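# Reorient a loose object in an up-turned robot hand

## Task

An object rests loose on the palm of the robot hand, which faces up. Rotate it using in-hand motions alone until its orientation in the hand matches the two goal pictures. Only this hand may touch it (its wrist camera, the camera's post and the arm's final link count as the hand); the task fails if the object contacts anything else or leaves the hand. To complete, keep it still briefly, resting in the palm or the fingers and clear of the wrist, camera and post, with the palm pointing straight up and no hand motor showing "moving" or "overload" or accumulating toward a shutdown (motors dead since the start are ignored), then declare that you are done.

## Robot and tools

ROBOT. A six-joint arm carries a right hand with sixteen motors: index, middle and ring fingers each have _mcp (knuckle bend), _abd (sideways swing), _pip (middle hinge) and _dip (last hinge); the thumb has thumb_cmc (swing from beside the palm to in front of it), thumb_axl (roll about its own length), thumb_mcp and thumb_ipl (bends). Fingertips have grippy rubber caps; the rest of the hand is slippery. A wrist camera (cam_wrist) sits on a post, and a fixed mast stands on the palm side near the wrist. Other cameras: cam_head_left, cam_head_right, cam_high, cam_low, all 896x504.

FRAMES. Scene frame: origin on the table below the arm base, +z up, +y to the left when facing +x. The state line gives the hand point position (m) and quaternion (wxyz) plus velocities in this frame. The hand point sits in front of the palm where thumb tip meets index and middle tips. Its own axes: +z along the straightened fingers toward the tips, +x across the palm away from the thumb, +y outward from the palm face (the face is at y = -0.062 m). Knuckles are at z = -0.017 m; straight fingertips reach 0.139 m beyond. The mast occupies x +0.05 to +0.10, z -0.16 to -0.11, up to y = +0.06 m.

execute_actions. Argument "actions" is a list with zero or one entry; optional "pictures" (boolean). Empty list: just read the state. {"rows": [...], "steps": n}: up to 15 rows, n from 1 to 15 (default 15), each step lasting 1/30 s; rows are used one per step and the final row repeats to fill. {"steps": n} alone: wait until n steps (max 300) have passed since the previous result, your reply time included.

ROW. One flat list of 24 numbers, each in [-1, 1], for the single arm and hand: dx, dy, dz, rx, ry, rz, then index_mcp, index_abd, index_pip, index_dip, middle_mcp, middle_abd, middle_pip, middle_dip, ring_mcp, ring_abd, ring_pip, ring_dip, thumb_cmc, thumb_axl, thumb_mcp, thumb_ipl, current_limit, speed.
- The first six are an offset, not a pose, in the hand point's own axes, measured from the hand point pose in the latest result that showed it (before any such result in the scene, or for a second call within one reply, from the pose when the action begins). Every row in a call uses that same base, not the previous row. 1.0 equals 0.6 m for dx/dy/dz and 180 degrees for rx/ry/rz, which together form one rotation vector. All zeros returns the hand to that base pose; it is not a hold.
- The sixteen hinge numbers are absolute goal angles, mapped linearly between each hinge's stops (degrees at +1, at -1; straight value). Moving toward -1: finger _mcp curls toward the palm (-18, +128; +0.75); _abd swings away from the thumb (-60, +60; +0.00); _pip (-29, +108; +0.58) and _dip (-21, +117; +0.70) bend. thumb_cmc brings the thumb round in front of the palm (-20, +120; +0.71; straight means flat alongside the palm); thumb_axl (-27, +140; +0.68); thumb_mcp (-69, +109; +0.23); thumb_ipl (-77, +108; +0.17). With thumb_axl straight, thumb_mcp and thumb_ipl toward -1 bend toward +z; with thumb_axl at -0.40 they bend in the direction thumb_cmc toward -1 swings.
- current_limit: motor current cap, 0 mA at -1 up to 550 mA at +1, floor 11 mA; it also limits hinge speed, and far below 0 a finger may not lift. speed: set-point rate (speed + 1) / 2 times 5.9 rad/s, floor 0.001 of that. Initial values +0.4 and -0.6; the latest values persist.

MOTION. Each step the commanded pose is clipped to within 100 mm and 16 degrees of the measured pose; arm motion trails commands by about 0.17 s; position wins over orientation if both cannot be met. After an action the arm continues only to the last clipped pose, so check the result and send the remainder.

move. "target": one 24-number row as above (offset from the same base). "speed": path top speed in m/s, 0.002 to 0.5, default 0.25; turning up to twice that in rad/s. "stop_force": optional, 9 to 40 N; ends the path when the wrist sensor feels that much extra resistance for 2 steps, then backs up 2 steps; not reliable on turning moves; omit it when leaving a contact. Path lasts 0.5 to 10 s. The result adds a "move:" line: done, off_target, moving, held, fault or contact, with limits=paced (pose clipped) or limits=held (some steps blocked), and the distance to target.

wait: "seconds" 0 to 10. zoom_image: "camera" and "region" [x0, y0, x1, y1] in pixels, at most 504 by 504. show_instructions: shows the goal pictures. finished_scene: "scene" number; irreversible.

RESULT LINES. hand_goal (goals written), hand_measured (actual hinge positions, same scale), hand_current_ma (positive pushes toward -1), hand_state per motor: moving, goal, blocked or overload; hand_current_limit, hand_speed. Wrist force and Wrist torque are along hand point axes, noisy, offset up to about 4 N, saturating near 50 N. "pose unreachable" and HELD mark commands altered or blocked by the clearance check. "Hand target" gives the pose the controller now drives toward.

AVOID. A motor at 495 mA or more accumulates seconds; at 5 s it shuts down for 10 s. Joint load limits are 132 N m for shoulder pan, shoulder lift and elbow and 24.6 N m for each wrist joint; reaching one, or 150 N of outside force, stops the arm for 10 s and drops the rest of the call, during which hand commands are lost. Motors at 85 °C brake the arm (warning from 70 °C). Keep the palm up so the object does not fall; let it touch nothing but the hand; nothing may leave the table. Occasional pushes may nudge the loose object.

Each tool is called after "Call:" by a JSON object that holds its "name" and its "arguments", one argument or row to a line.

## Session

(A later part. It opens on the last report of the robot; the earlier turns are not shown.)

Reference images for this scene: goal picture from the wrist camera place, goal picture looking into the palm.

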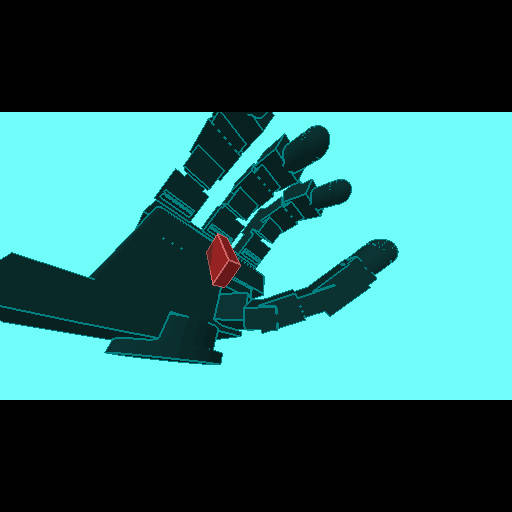

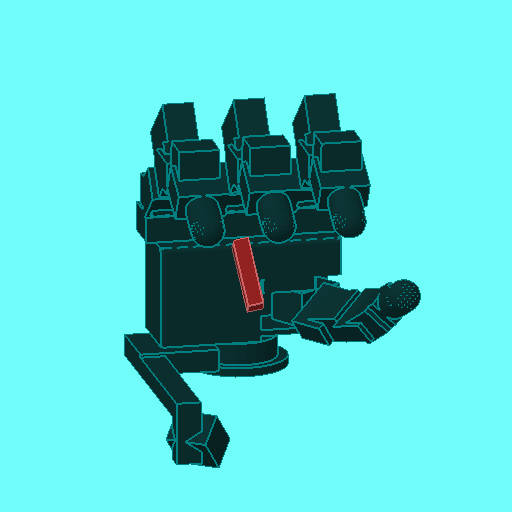

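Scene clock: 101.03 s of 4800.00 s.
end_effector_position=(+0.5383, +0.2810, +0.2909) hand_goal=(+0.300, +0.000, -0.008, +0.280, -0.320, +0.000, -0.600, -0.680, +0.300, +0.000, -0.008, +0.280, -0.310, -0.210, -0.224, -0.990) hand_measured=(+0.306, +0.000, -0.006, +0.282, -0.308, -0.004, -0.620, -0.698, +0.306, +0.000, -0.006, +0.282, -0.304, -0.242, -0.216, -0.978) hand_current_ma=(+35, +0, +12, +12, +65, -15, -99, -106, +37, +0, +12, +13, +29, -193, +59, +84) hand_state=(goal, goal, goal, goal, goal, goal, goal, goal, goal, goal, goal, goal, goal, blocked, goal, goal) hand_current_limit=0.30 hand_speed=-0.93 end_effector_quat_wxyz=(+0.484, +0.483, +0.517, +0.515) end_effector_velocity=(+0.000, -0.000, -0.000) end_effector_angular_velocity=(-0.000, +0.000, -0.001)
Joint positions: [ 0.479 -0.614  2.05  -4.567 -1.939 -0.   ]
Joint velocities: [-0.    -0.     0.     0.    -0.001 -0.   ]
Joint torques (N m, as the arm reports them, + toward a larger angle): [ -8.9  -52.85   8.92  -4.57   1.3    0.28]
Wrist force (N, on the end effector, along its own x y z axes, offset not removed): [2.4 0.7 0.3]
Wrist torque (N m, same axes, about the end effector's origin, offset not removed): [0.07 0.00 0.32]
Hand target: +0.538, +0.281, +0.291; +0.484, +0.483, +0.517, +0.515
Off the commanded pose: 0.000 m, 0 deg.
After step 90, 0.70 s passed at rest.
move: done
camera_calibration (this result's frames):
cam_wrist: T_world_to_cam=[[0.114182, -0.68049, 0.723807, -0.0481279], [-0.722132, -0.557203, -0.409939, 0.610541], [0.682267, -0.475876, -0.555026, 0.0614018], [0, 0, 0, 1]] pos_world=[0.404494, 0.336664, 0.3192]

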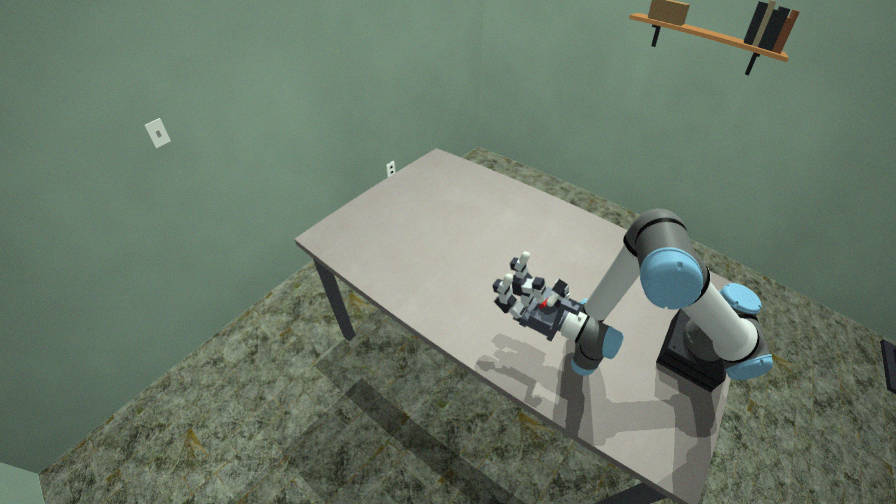

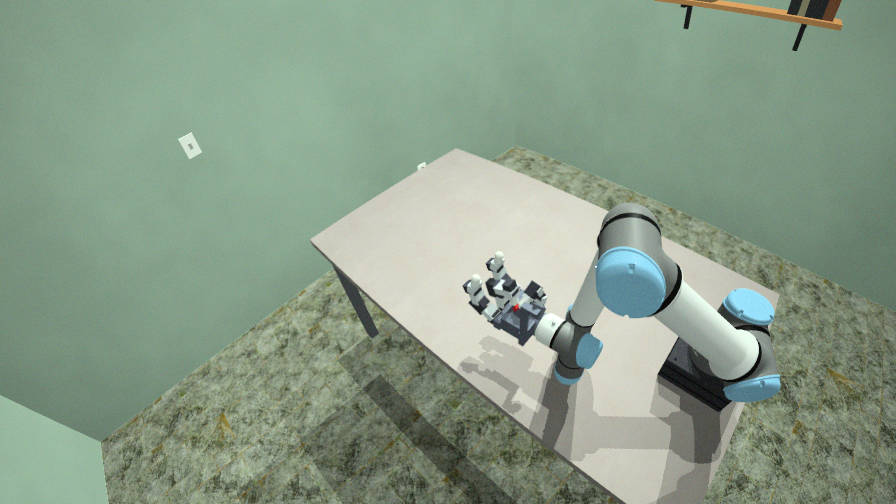

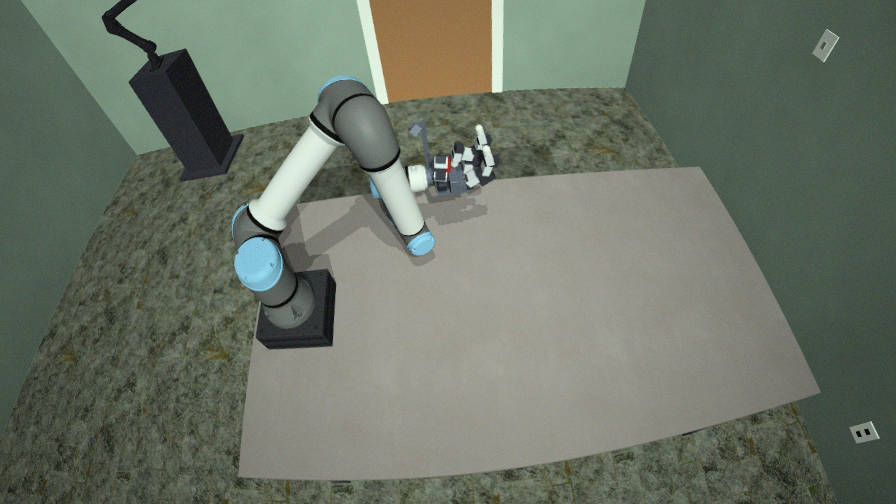

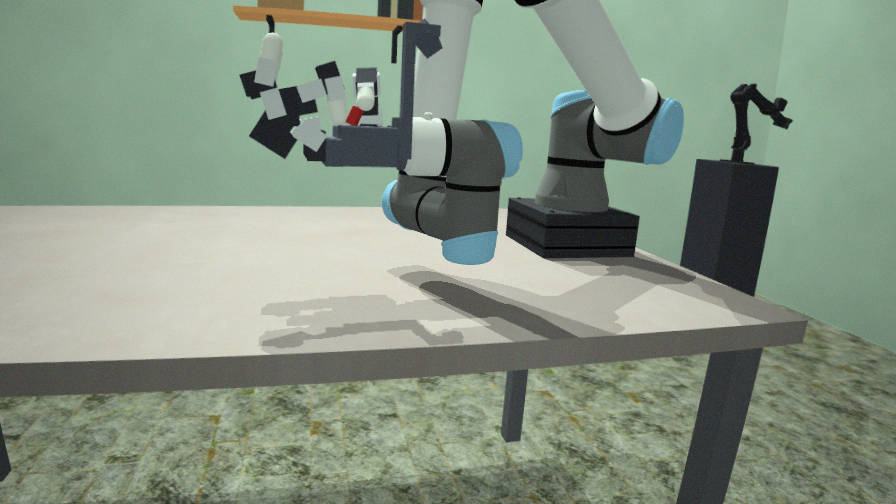

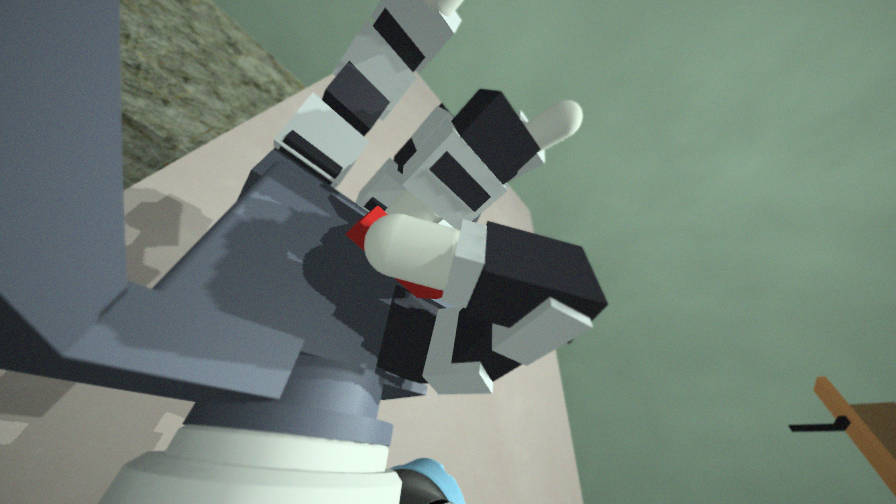

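Call:
{"name": "move", "arguments": {
  "target": [0,0,0,0,0,0,0.3,0,-0.008,0.28,-0.29,0,-0.62,-0.71,0.3,0,-0.008,0.28,-0.30,-0.13,-0.195,-0.99,0.3,-0.93]
}}

Call:
{"name": "zoom_image", "arguments": {
  "camera": "cam_low",
  "region": [270, 50, 420, 170]
}}

Scene clock: 103.83 s of 4800.00 s.
end_effector_position=(+0.5383, +0.2810, +0.2909) hand_goal=(+0.300, +0.000, -0.008, +0.280, -0.290, +0.000, -0.620, -0.710, +0.300, +0.000, -0.008, +0.280, -0.300, -0.130, -0.194, -0.990) hand_measured=(+0.306, +0.000, -0.006, +0.282, -0.292, -0.004, -0.630, -0.716, +0.306, +0.000, -0.006, +0.282, -0.296, -0.152, -0.188, -0.978) hand_current_ma=(+35, +0, +12, +12, -9, -15, -55, -31, +37, +0, +12, +13, +22, -132, +40, +79) hand_state=(goal, goal, goal, goal, goal, goal, goal, goal, goal, goal, goal, goal, goal, blocked, goal, goal) hand_current_limit=0.30 hand_speed=-0.93 end_effector_quat_wxyz=(+0.484, +0.483, +0.517, +0.515) end_effector_velocity=(-0.000, -0.000, -0.001) end_effector_angular_velocity=(-0.001, +0.002, -0.000)
Joint positions: [ 0.479 -0.614  2.05  -4.567 -1.939 -0.   ]
Joint velocities: [-0.     0.     0.001  0.001 -0.     0.   ]
Joint torques (N m, as the arm reports them, + toward a larger angle): [ -9.05 -52.78   8.55  -4.58   1.21   0.26]
Wrist force (N, on the end effector, along its own x y z axes, offset not removed): [-1.1 1.6 -0.2]
Wrist torque (N m, same axes, about the end effector's origin, offset not removed): [0.12 0.28 0.18]
Hand target: +0.538, +0.281, +0.291; +0.484, +0.483, +0.517, +0.515
Off the commanded pose: 0.000 m, 0 deg.
move: done
camera_calibration (this result's frames):
cam_wrist: T_world_to_cam=[[0.114182, -0.68049, 0.723807, -0.0481279], [-0.722132, -0.557203, -0.409939, 0.610541], [0.682267, -0.475876, -0.555026, 0.0614018], [0, 0, 0, 1]] pos_world=[0.404494, 0.336664, 0.319199]

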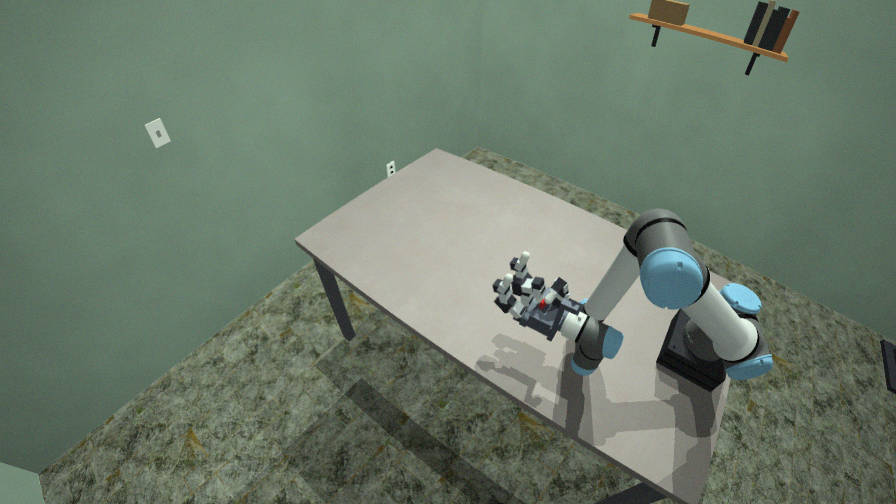

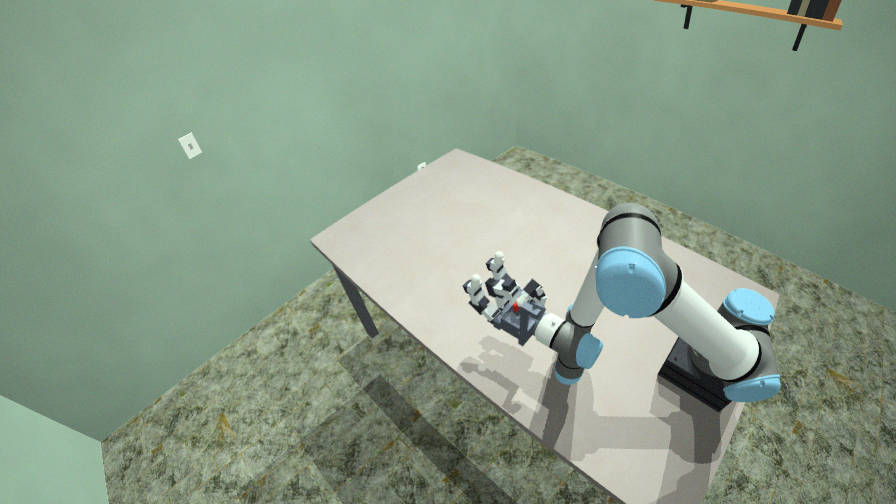

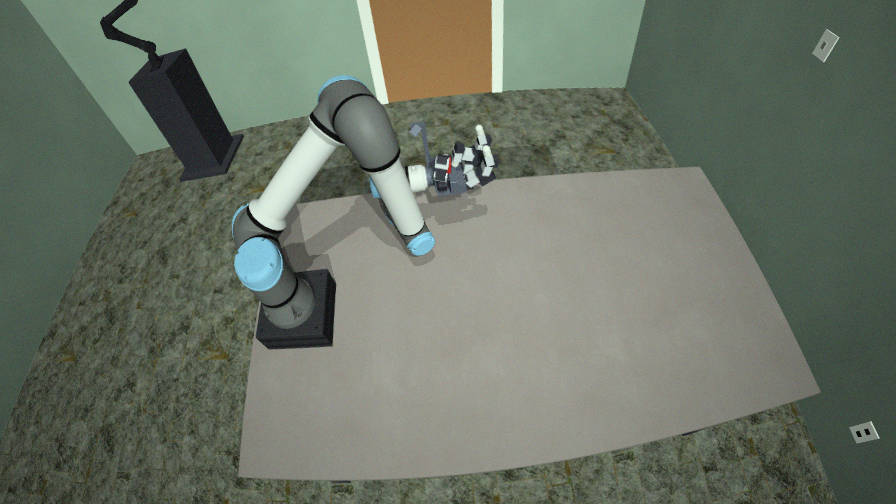

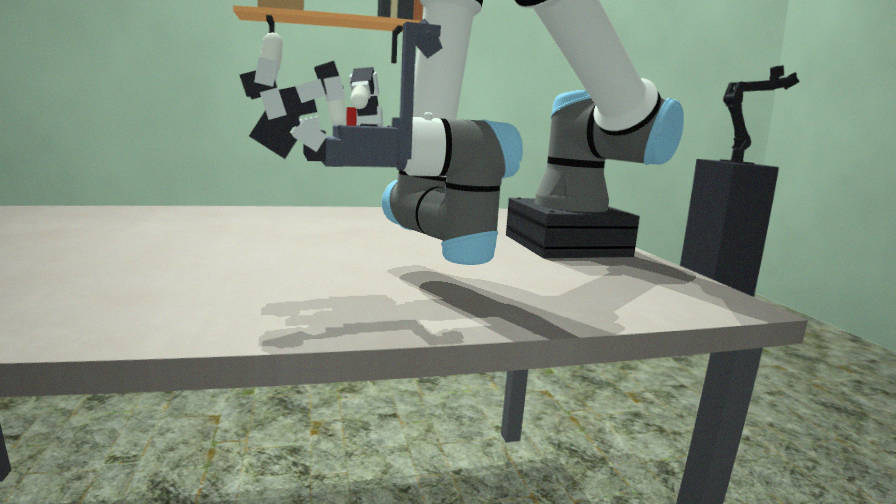

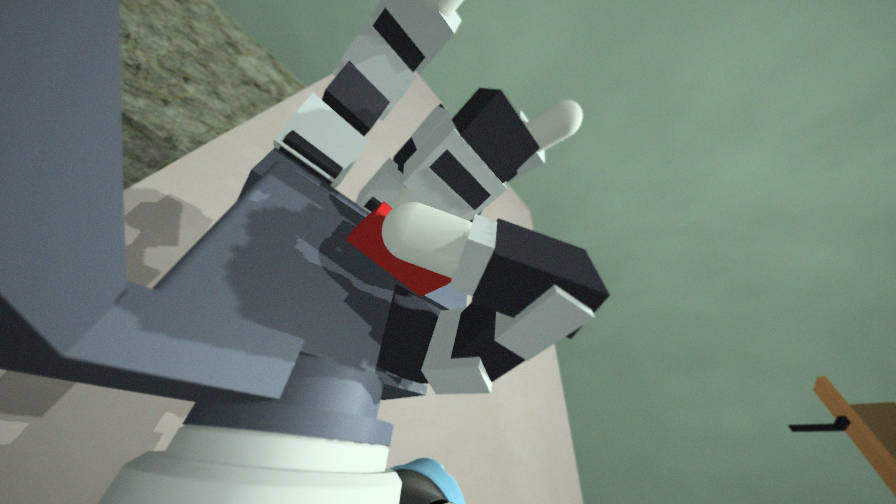

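Region (270, 50, 420, 170) of cam_low's 896x504 image, scaled by 3.360, with more detail than that image has; it fills the top 403 rows of this view, and the rest is white.

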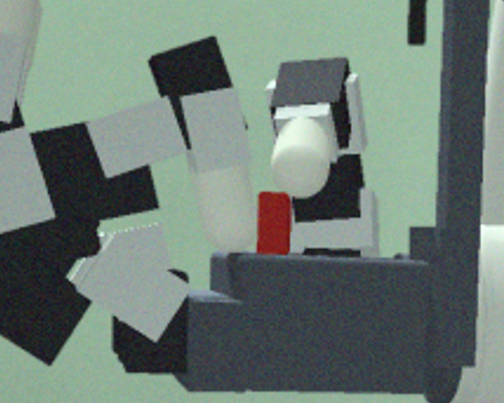

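Call:
{"name": "execute_actions", "arguments": {
  "actions": [
    {"rows":[[0,0,0,0,0,0,0.15,-0.35,-0.92,-0.02,-0.28,0,-0.63,-0.72,0.3,0,-0.008,0.28,-0.30,-0.17,-0.05,-0.9,0.3,-0.6]],"steps":10}
  ],
  "pictures": false
}}

Call:
{"name": "execute_actions", "arguments": {
  "actions": [
    {"rows":[[0,0,0,0,0,0,0.15,-0.35,-0.92,-0.02,-0.21,0,-0.65,-0.74,0.3,0,-0.008,0.28,0.1,-0.6,0.0,-0.5,0.3,-0.5]],"steps":15}
  ],
  "pictures": false
}}

Call:
{"name": "move", "arguments": {
  "target": [0,0,0,0,0,0,-0.23,-0.35,-0.92,-0.02,-0.21,0,-0.65,-0.74,0.3,0,-0.008,0.28,0.1,-0.6,0.0,-0.5,0.3,-0.7]
}}

Call:
{"name": "zoom_image", "arguments": {
  "camera": "cam_low",
  "region": [270, 50, 420, 170]
}}

Scene clock: 122.53 s of 4800.00 s.
end_effector_position=(+0.5383, +0.2810, +0.2909) hand_goal=(+0.150, -0.350, -0.920, -0.020, -0.280, +0.000, -0.630, -0.720, +0.300, +0.000, -0.008, +0.280, -0.300, -0.170, -0.050, -0.900) hand_measured=(+0.166, -0.290, -0.264, +0.026, -0.282, -0.002, -0.632, -0.718, +0.306, +0.000, -0.006, +0.282, -0.298, -0.168, -0.056, -0.906) hand_current_ma=(+84, +52, +51, +51, -9, -14, -15, +7, +37, +0, +12, +13, +10, +15, -41, -38) hand_state=(moving, moving, moving, moving, goal, goal, goal, goal, goal, goal, goal, goal, goal, goal, moving, goal) hand_current_limit=0.30 hand_speed=-0.60 end_effector_quat_wxyz=(+0.484, +0.483, +0.517, +0.515) end_effector_velocity=(+0.000, +0.000, +0.001) end_effector_angular_velocity=(+0.001, -0.003, +0.000)
Joint positions: [ 0.479 -0.614  2.05  -4.567 -1.939 -0.   ]
Joint velocities: [ 0.    -0.    -0.002 -0.001  0.    -0.   ]
Joint torques (N m, as the arm reports them, + toward a larger angle): [ -9.39 -53.16   8.52  -4.55   1.16   0.35]
Wrist force (N, on the end effector, along its own x y z axes, offset not removed): [1.2 -1.3 2.0]
Wrist torque (N m, same axes, about the end effector's origin, offset not removed): [-0.50 -0.02 0.35]
Hand target: +0.538, +0.281, +0.291; +0.484, +0.483, +0.517, +0.515
Off the commanded pose: 0.000 m, 0 deg.
Steps of this call (steps 1 to 90: nothing new was sent; then 15.37 s passed at rest; steps 91 to 100: all 10 steps of this action). Readings (end_effector_position | what the end effector reports):
91: (+0.5383, +0.2810, +0.2909) | hand_goal=(+0.150, -0.350, -0.920, -0.020, -0.280, +0.000, -0.630, -0.720, +0.300, +0.000, -0.008, +0.280, -0.300, -0.170, -0.050, -0.900) hand_measured=(+0.306, +0.000, -0.006, +0.282, -0.292, -0.004, -0.630, -0.716, +0.306, +0.000, -0.006, +0.282, -0.296, -0.152, -0.188, -0.978) hand_current_ma=(+35, +0, +12, +12, -9, -15, -55, -31, +37, +0, +12, +13, +22, -132, +40, +79) hand_state=(moving, moving, moving, moving, moving, goal, moving, moving, goal, goal, goal, goal, goal, moving, moving, moving) hand_current_limit=0.30 hand_speed=-0.60
92: (+0.5383, +0.2810, +0.2909) | hand_goal=(+0.150, -0.350, -0.920, -0.020, -0.280, +0.000, -0.630, -0.720, +0.300, +0.000, -0.008, +0.280, -0.300, -0.170, -0.050, -0.900) hand_measured=(+0.304, -0.006, -0.012, +0.276, -0.290, -0.004, -0.632, -0.716, +0.306, +0.000, -0.006, +0.282, -0.296, -0.154, -0.184, -0.976) hand_current_ma=(+175, +65, +79, +61, -29, -15, -12, +8, +37, +0, +12, +13, +18, +23, -58, -48) hand_state=(moving, moving, moving, moving, moving, goal, moving, moving, goal, goal, goal, goal, goal, moving, moving, moving) hand_current_limit=0.30 hand_speed=-0.60
94: (+0.5383, +0.2810, +0.2909) | hand_goal=(+0.150, -0.350, -0.920, -0.020, -0.280, +0.000, -0.630, -0.720, +0.300, +0.000, -0.008, +0.280, -0.300, -0.170, -0.050, -0.900) hand_measured=(+0.264, -0.066, -0.064, +0.222, -0.282, -0.004, -0.632, -0.718, +0.306, +0.000, -0.006, +0.282, -0.298, -0.166, -0.152, -0.948) hand_current_ma=(+136, +56, +62, +54, -8, -14, -13, +9, +37, +0, +12, +13, +7, +14, -92, -83) hand_state=(moving, moving, moving, moving, moving, goal, goal, goal, goal, goal, goal, goal, moving, moving, moving, moving) hand_current_limit=0.30 hand_speed=-0.60
98: (+0.5383, +0.2810, +0.2909) | hand_goal=(+0.150, -0.350, -0.920, -0.020, -0.280, +0.000, -0.630, -0.720, +0.300, +0.000, -0.008, +0.280, -0.300, -0.170, -0.050, -0.900) hand_measured=(+0.172, -0.216, -0.198, +0.092, -0.282, -0.002, -0.632, -0.718, +0.306, +0.000, -0.006, +0.282, -0.298, -0.168, -0.064, -0.906) hand_current_ma=(+72, +52, +50, +51, -9, -14, -15, +7, +37, +0, +12, +13, +10, +15, -31, -35) hand_state=(moving, moving, moving, moving, goal, goal, goal, goal, goal, goal, goal, goal, goal, goal, moving, moving) hand_current_limit=0.30 hand_speed=-0.60
100: the state above

Scene clock: 123.03 s of 4800.00 s.
end_effector_position=(+0.5383, +0.2810, +0.2909) hand_goal=(+0.150, -0.350, -0.920, -0.020, -0.210, +0.000, -0.650, -0.740, +0.300, +0.000, -0.008, +0.280, +0.100, -0.600, +0.000, -0.500) hand_measured=(+0.162, -0.348, -0.834, -0.018, -0.210, -0.002, -0.650, -0.738, +0.306, +0.000, -0.006, +0.282, +0.102, -0.582, -0.002, -0.552) hand_current_ma=(+68, +11, +50, +11, -5, -14, +2, +13, +37, +0, +12, +13, +15, +5, -8, -82) hand_state=(goal, goal, moving, goal, goal, goal, goal, goal, goal, goal, goal, goal, moving, moving, goal, moving) hand_current_limit=0.30 hand_speed=-0.50 end_effector_quat_wxyz=(+0.484, +0.483, +0.517, +0.515) end_effector_velocity=(-0.000, -0.000, +0.000) end_effector_angular_velocity=(-0.000, +0.000, -0.000)
Joint positions: [ 0.479 -0.614  2.05  -4.567 -1.939 -0.   ]
Joint velocities: [-0.    -0.     0.001 -0.001 -0.    -0.   ]
Joint torques (N m, as the arm reports them, + toward a larger angle): [ -8.69 -53.08   8.3   -4.53   1.17   0.24]
Wrist force (N, on the end effector, along its own x y z axes, offset not removed): [-1.9 2.0 0.3]
Wrist torque (N m, same axes, about the end effector's origin, offset not removed): [0.07 0.41 -0.12]
Hand target: +0.538, +0.281, +0.291; +0.484, +0.483, +0.517, +0.515
Off the commanded pose: 0.000 m, 0 deg.
Steps of this call (steps 1 to 15: all 15 steps of this action). Readings (end_effector_position | what the end effector reports):
1: (+0.5383, +0.2810, +0.2909) | hand_goal=(+0.150, -0.350, -0.920, -0.020, -0.210, +0.000, -0.650, -0.740, +0.300, +0.000, -0.008, +0.280, +0.100, -0.600, +0.000, -0.500) hand_measured=(+0.164, -0.322, -0.296, +0.000, -0.282, -0.002, -0.632, -0.718, +0.306, +0.000, -0.006, +0.282, -0.298, -0.168, -0.056, -0.906) hand_current_ma=(+83, +19, +50, +14, -9, -14, -15, +7, +37, +0, +12, +13, +10, +15, -42, -38) hand_state=(goal, moving, moving, moving, moving, goal, moving, moving, goal, goal, goal, goal, moving, moving, moving, moving) hand_current_limit=0.30 hand_speed=-0.50
2: (+0.5383, +0.2810, +0.2909) | hand_goal=(+0.150, -0.350, -0.920, -0.020, -0.210, +0.000, -0.650, -0.740, +0.300, +0.000, -0.008, +0.280, +0.100, -0.600, +0.000, -0.500) hand_measured=(+0.164, -0.340, -0.330, -0.012, -0.274, -0.002, -0.636, -0.722, +0.306, +0.000, -0.006, +0.282, -0.292, -0.174, -0.050, -0.900) hand_current_ma=(+83, +5, +62, +8, -84, -14, +30, +41, +37, +0, +12, +13, -110, +81, -123, -110) hand_state=(goal, moving, moving, moving, moving, goal, moving, moving, goal, goal, goal, goal, moving, moving, moving, moving) hand_current_limit=0.30 hand_speed=-0.50
4: (+0.5383, +0.2810, +0.2909) | hand_goal=(+0.150, -0.350, -0.920, -0.020, -0.210, +0.000, -0.650, -0.740, +0.300, +0.000, -0.008, +0.280, +0.100, -0.600, +0.000, -0.500) hand_measured=(+0.164, -0.346, -0.406, -0.018, -0.224, -0.002, -0.648, -0.736, +0.306, +0.000, -0.006, +0.282, -0.232, -0.228, -0.014, -0.854) hand_current_ma=(+81, +10, +57, +11, +8, -14, +2, +12, +37, +0, +12, +13, -58, +69, -27, -91) hand_state=(goal, moving, moving, moving, moving, goal, moving, moving, goal, goal, goal, goal, moving, moving, moving, moving) hand_current_limit=0.30 hand_speed=-0.50
8: (+0.5383, +0.2810, +0.2909) | hand_goal=(+0.150, -0.350, -0.920, -0.020, -0.210, +0.000, -0.650, -0.740, +0.300, +0.000, -0.008, +0.280, +0.100, -0.600, +0.000, -0.500) hand_measured=(+0.164, -0.348, -0.562, -0.018, -0.210, -0.002, -0.650, -0.738, +0.306, +0.000, -0.006, +0.282, -0.076, -0.356, -0.004, -0.746) hand_current_ma=(+75, +11, +54, +11, -5, -14, +2, +13, +37, +0, +12, +13, -56, +66, -23, -89) hand_state=(goal, goal, moving, goal, goal, goal, goal, goal, goal, goal, goal, goal, moving, moving, goal, moving) hand_current_limit=0.30 hand_speed=-0.50
15: the state above

Scene clock: 124.13 s of 4800.00 s.
end_effector_position=(+0.5383, +0.2810, +0.2909) hand_goal=(-0.230, -0.350, -0.920, -0.020, -0.210, +0.000, -0.650, -0.740, +0.300, +0.000, -0.008, +0.280, +0.100, -0.600, +0.000, -0.500) hand_measured=(-0.226, -0.348, -0.920, -0.018, -0.210, -0.002, -0.650, -0.738, +0.306, +0.000, -0.006, +0.282, +0.102, -0.598, -0.002, -0.504) hand_current_ma=(+24, +11, -1, +11, -5, -14, +2, +13, +37, +0, +12, +13, +14, +10, -8, -30) hand_state=(goal, goal, goal, goal, goal, goal, goal, goal, goal, goal, goal, goal, goal, goal, goal, goal) hand_current_limit=0.30 hand_speed=-0.70 end_effector_quat_wxyz=(+0.484, +0.483, +0.517, +0.515) end_effector_velocity=(+0.000, +0.000, +0.000) end_effector_angular_velocity=(+0.001, -0.002, +0.000)
Joint positions: [ 0.479 -0.614  2.05  -4.567 -1.939 -0.   ]
Joint velocities: [ 0.     0.    -0.001 -0.001  0.     0.   ]
Joint torques (N m, as the arm reports them, + toward a larger angle): [ -9.23 -53.04   8.67  -4.44   1.3    0.26]
Wrist force (N, on the end effector, along its own x y z axes, offset not removed): [1.1 -0.6 -0.5]
Wrist torque (N m, same axes, about the end effector's origin, offset not removed): [-0.11 0.18 0.29]
Hand target: +0.538, +0.281, +0.291; +0.484, +0.483, +0.517, +0.515
Off the commanded pose: 0.000 m, 0 deg.
move: done
camera_calibration (this result's frames):
cam_wrist: T_world_to_cam=[[0.114182, -0.68049, 0.723807, -0.048128], [-0.722132, -0.557203, -0.409939, 0.610541], [0.682267, -0.475876, -0.555026, 0.0614019], [0, 0, 0, 1]] pos_world=[0.404494, 0.336664, 0.3192]

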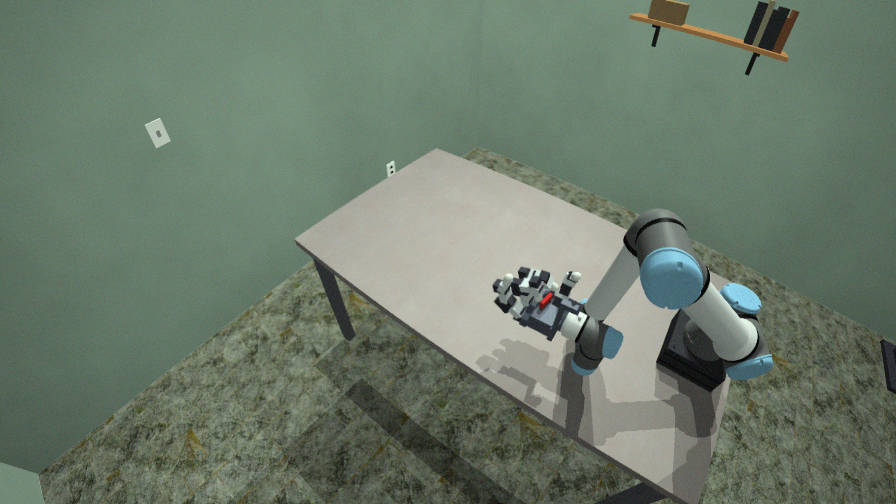

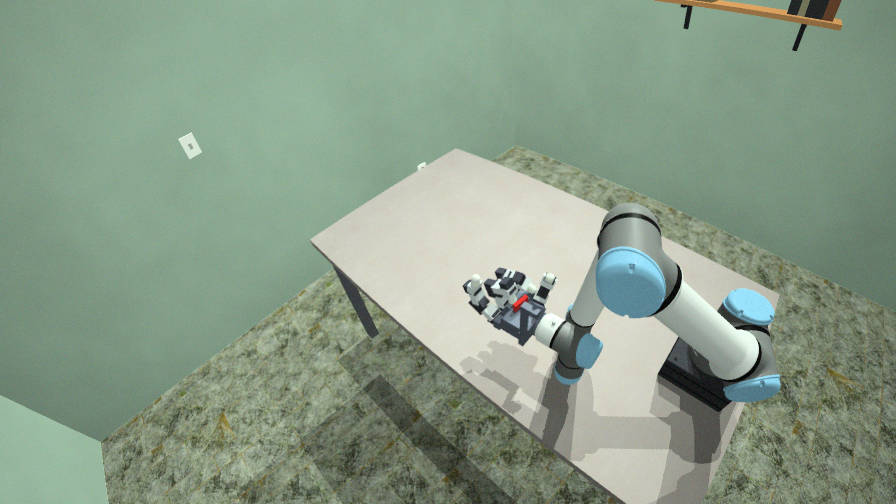

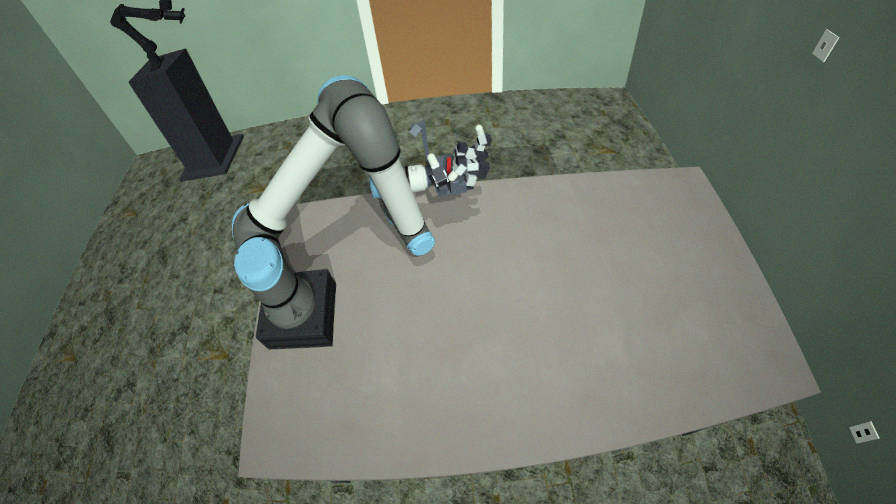

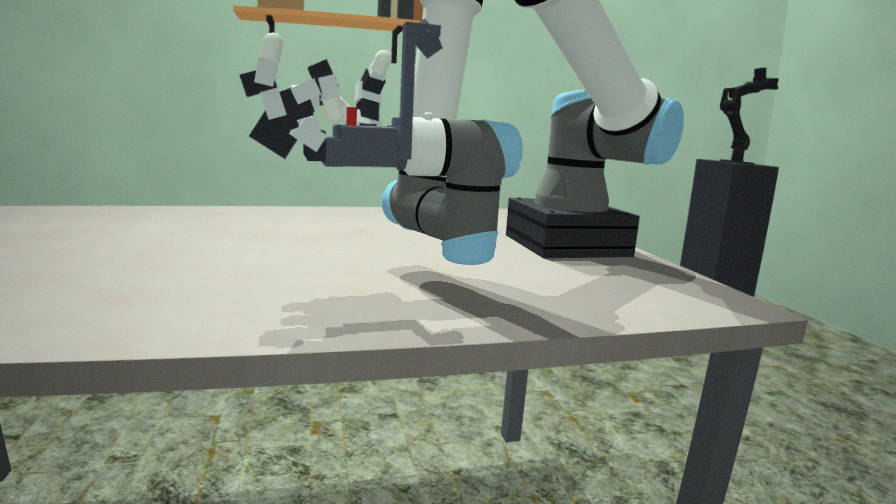

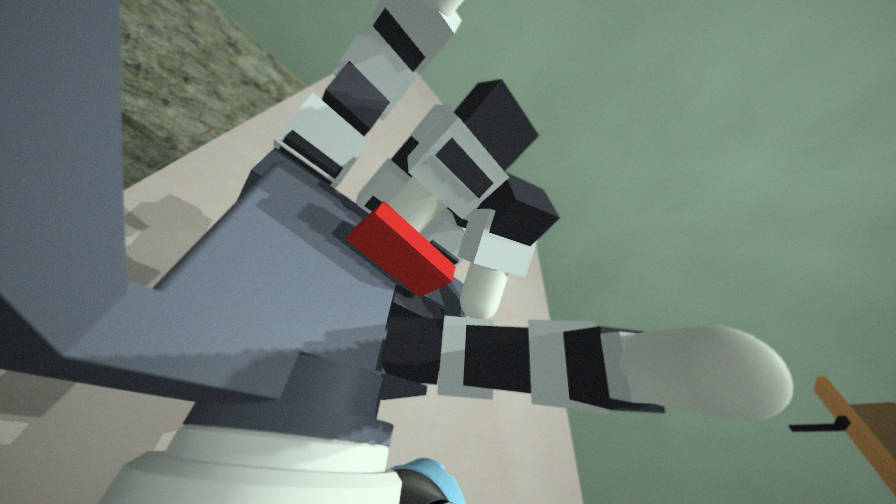

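Region (270, 50, 420, 170) of cam_low's 896x504 image, scaled by 3.360, with more detail than that image has; it fills the top 403 rows of this view, and the rest is white.

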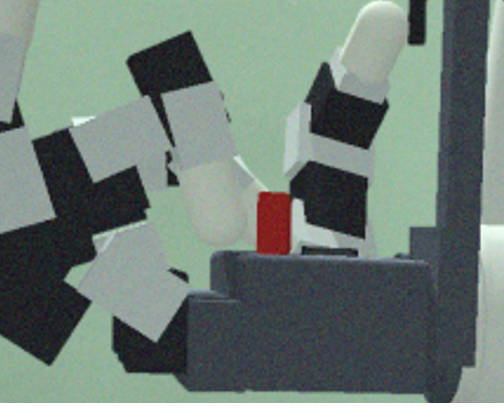

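Call:
{"name": "move", "arguments": {
  "target": [0,0,0,0,0,0,-0.23,0.5,-0.92,-0.02,-0.1,0,-0.65,-0.74,0.3,0,-0.008,0.28,0.1,-0.6,0.0,-0.5,0.3,-0.75]
}}

Call:
{"name": "move", "arguments": {
  "target": [0,0,0,0,0,0,-0.31,0.95,-0.92,-0.02,-0.1,0,-0.65,-0.74,0.3,0,-0.008,0.28,0.1,-0.6,0.0,-0.5,0.3,-0.75]
}}

Call:
{"name": "zoom_image", "arguments": {
  "camera": "cam_low",
  "region": [270, 50, 420, 170]
}}

Scene clock: 129.97 s of 4800.00 s.
end_effector_position=(+0.5383, +0.2810, +0.2909) hand_goal=(-0.230, +0.500, -0.920, -0.020, -0.100, +0.000, -0.650, -0.740, +0.300, +0.000, -0.008, +0.280, +0.100, -0.600, +0.000, -0.500) hand_measured=(-0.226, +0.498, -0.920, -0.018, -0.100, -0.002, -0.650, -0.738, +0.306, +0.000, -0.006, +0.282, +0.102, -0.598, -0.002, -0.504) hand_current_ma=(+22, -13, -2, +11, +2, -14, +1, +13, +37, +0, +12, +13, +14, +10, -8, -30) hand_state=(goal, goal, goal, goal, goal, goal, goal, goal, goal, goal, goal, goal, goal, goal, goal, goal) hand_current_limit=0.30 hand_speed=-0.75 end_effector_quat_wxyz=(+0.484, +0.483, +0.517, +0.515) end_effector_velocity=(+0.000, +0.000, +0.000) end_effector_angular_velocity=(+0.001, -0.001, -0.000)
Joint positions: [ 0.479 -0.614  2.05  -4.567 -1.939 -0.   ]
Joint velocities: [ 0.     0.    -0.001 -0.    -0.001  0.   ]
Joint torques (N m, as the arm reports them, + toward a larger angle): [ -9.6  -53.12   8.32  -4.46   1.36   0.19]
Wrist force (N, on the end effector, along its own x y z axes, offset not removed): [0.4 -0.7 -0.1]
Wrist torque (N m, same axes, about the end effector's origin, offset not removed): [-0.24 0.17 0.18]
Hand target: +0.538, +0.281, +0.291; +0.484, +0.483, +0.517, +0.515
Off the commanded pose: 0.000 m, 0 deg.
After step 90, 1.37 s passed at rest.
move: done
camera_calibration (this result's frames):
cam_wrist: T_world_to_cam=[[0.114182, -0.68049, 0.723807, -0.048128], [-0.722132, -0.557203, -0.409939, 0.610541], [0.682267, -0.475876, -0.555026, 0.0614017], [0, 0, 0, 1]] pos_world=[0.404494, 0.336664, 0.319199]

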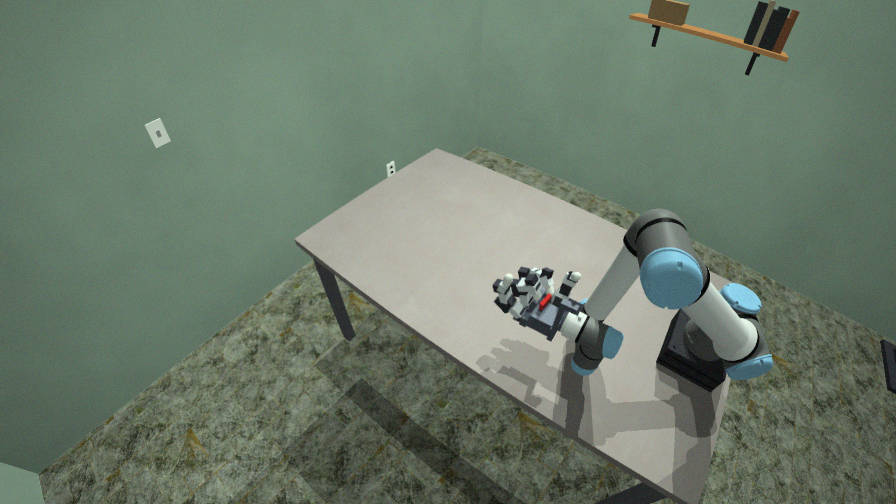

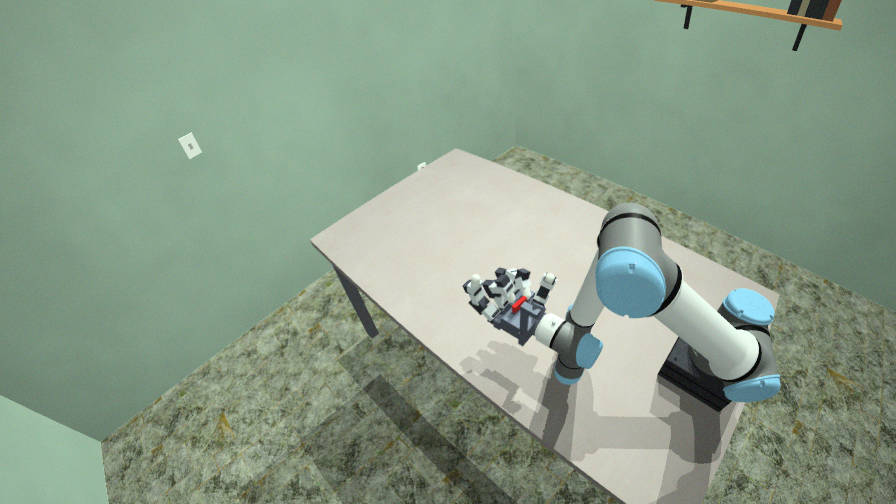

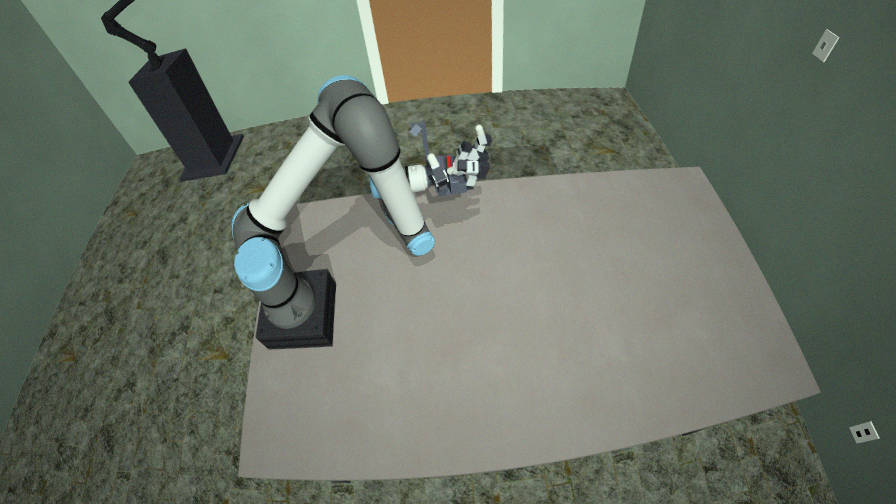

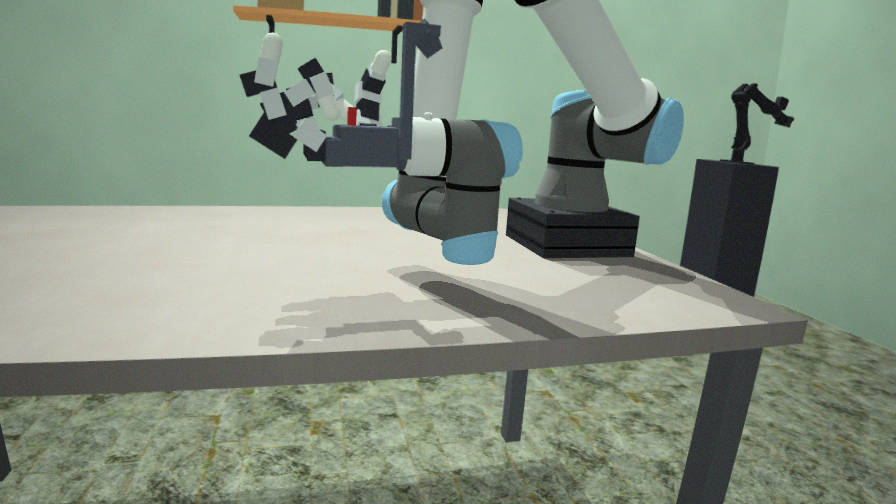

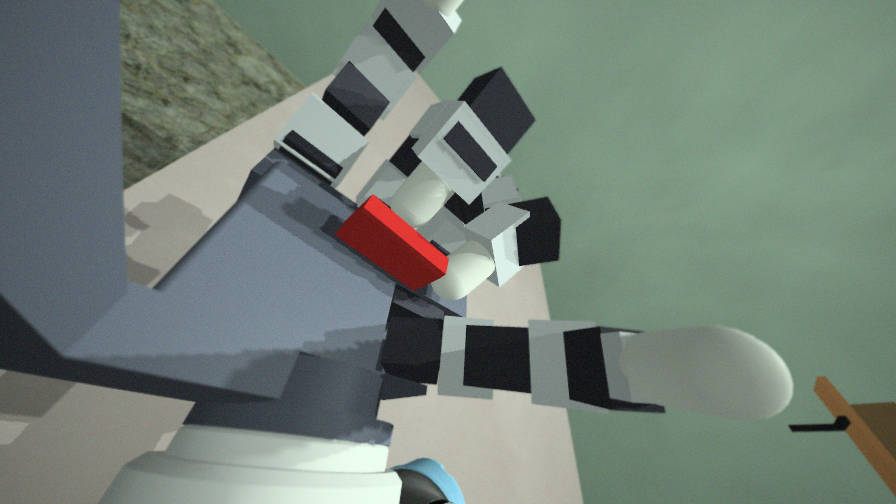

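Scene clock: 130.87 s of 4800.00 s.
end_effector_position=(+0.5383, +0.2810, +0.2909) hand_goal=(-0.310, +0.950, -0.920, -0.020, -0.100, +0.000, -0.650, -0.740, +0.300, +0.000, -0.008, +0.280, +0.100, -0.600, +0.000, -0.500) hand_measured=(-0.308, +0.948, -0.920, -0.018, -0.100, -0.002, -0.650, -0.738, +0.306, +0.000, -0.006, +0.282, +0.102, -0.598, -0.002, -0.504) hand_current_ma=(+13, -11, -2, +11, +2, -14, +1, +13, +37, +0, +12, +13, +14, +10, -8, -30) hand_state=(goal, goal, goal, goal, goal, goal, goal, goal, goal, goal, goal, goal, goal, goal, goal, goal) hand_current_limit=0.30 hand_speed=-0.75 end_effector_quat_wxyz=(+0.484, +0.483, +0.517, +0.515) end_effector_velocity=(-0.000, +0.000, -0.000) end_effector_angular_velocity=(-0.000, +0.000, +0.000)
Joint positions: [ 0.479 -0.614  2.05  -4.567 -1.939 -0.   ]
Joint velocities: [ 0.     0.     0.001 -0.001  0.    -0.   ]
Joint torques (N m, as the arm reports them, + toward a larger angle): [ -9.9  -53.12   8.4   -4.55   1.29   0.25]
Wrist force (N, on the end effector, along its own x y z axes, offset not removed): [-2.7 0.2 -0.5]
Wrist torque (N m, same axes, about the end effector's origin, offset not removed): [-0.09 0.60 0.04]
Hand target: +0.538, +0.281, +0.291; +0.484, +0.483, +0.517, +0.515
Off the commanded pose: 0.000 m, 0 deg.
move: done
camera_calibration (this result's frames):
cam_wrist: T_world_to_cam=[[0.114182, -0.68049, 0.723807, -0.0481279], [-0.722132, -0.557203, -0.409939, 0.610541], [0.682267, -0.475876, -0.555026, 0.0614018], [0, 0, 0, 1]] pos_world=[0.404494, 0.336664, 0.3192]

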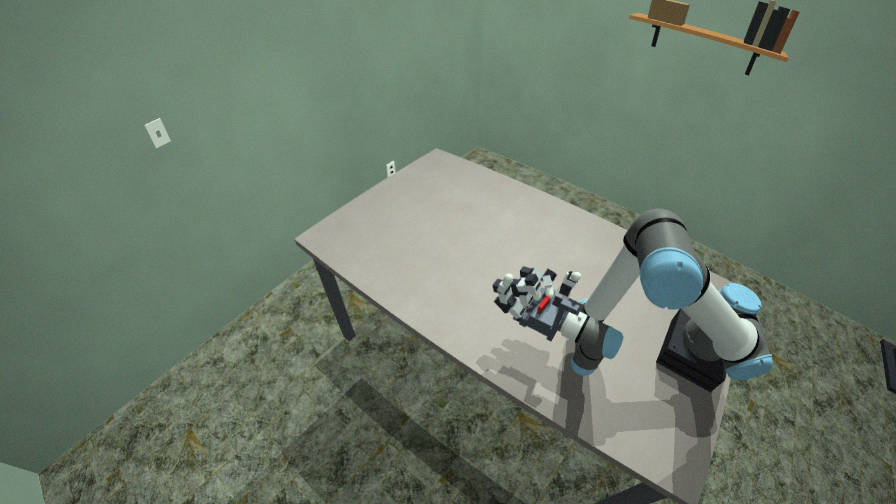

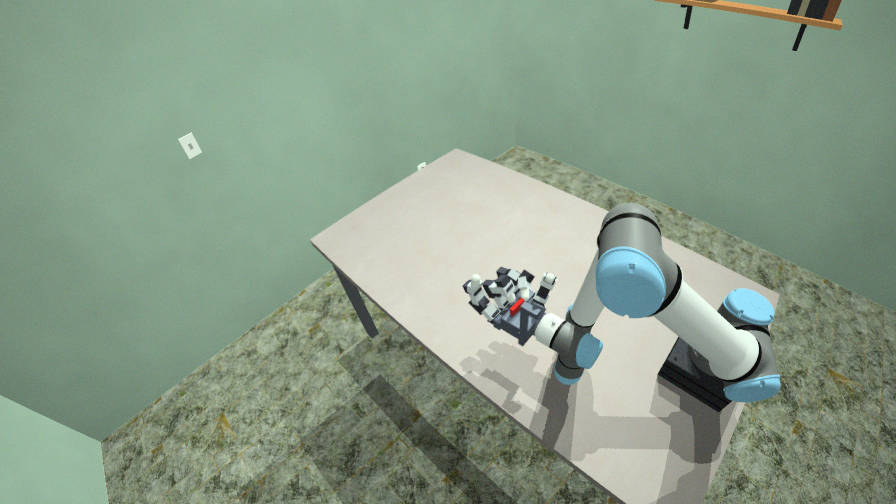

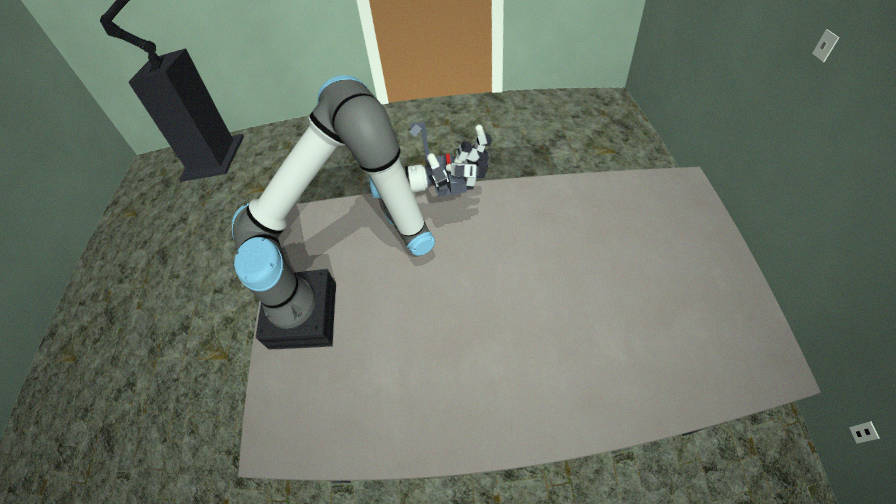

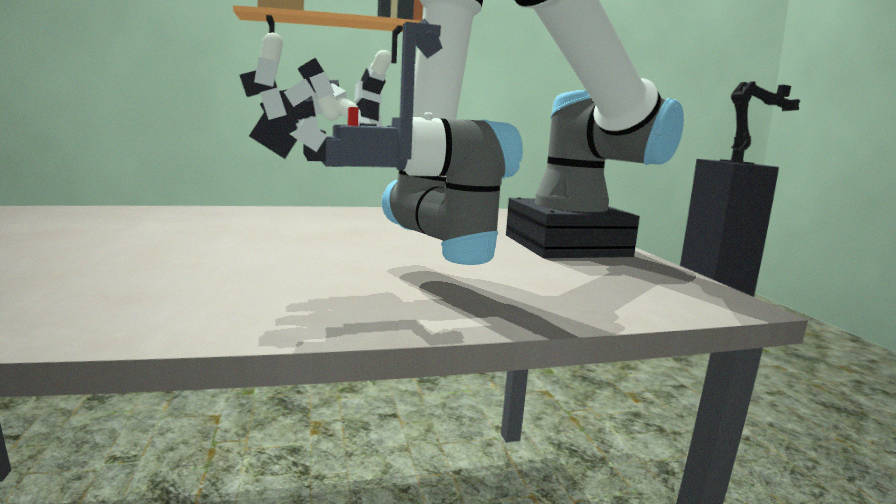

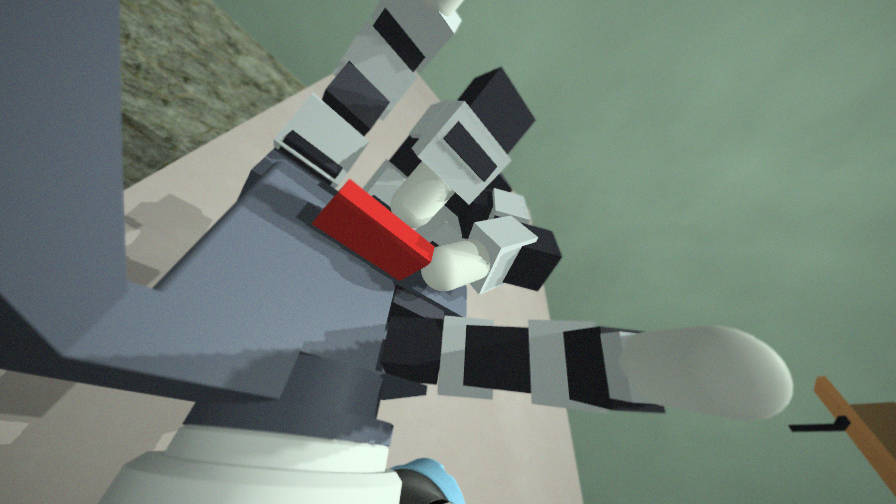

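Region (270, 50, 420, 170) of cam_low's 896x504 image, scaled by 3.360, with more detail than that image has; it fills the top 403 rows of this view, and the rest is white.

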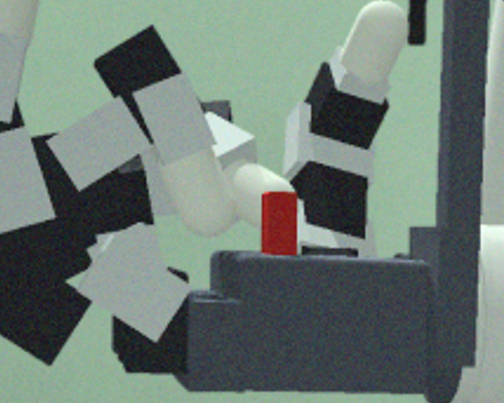

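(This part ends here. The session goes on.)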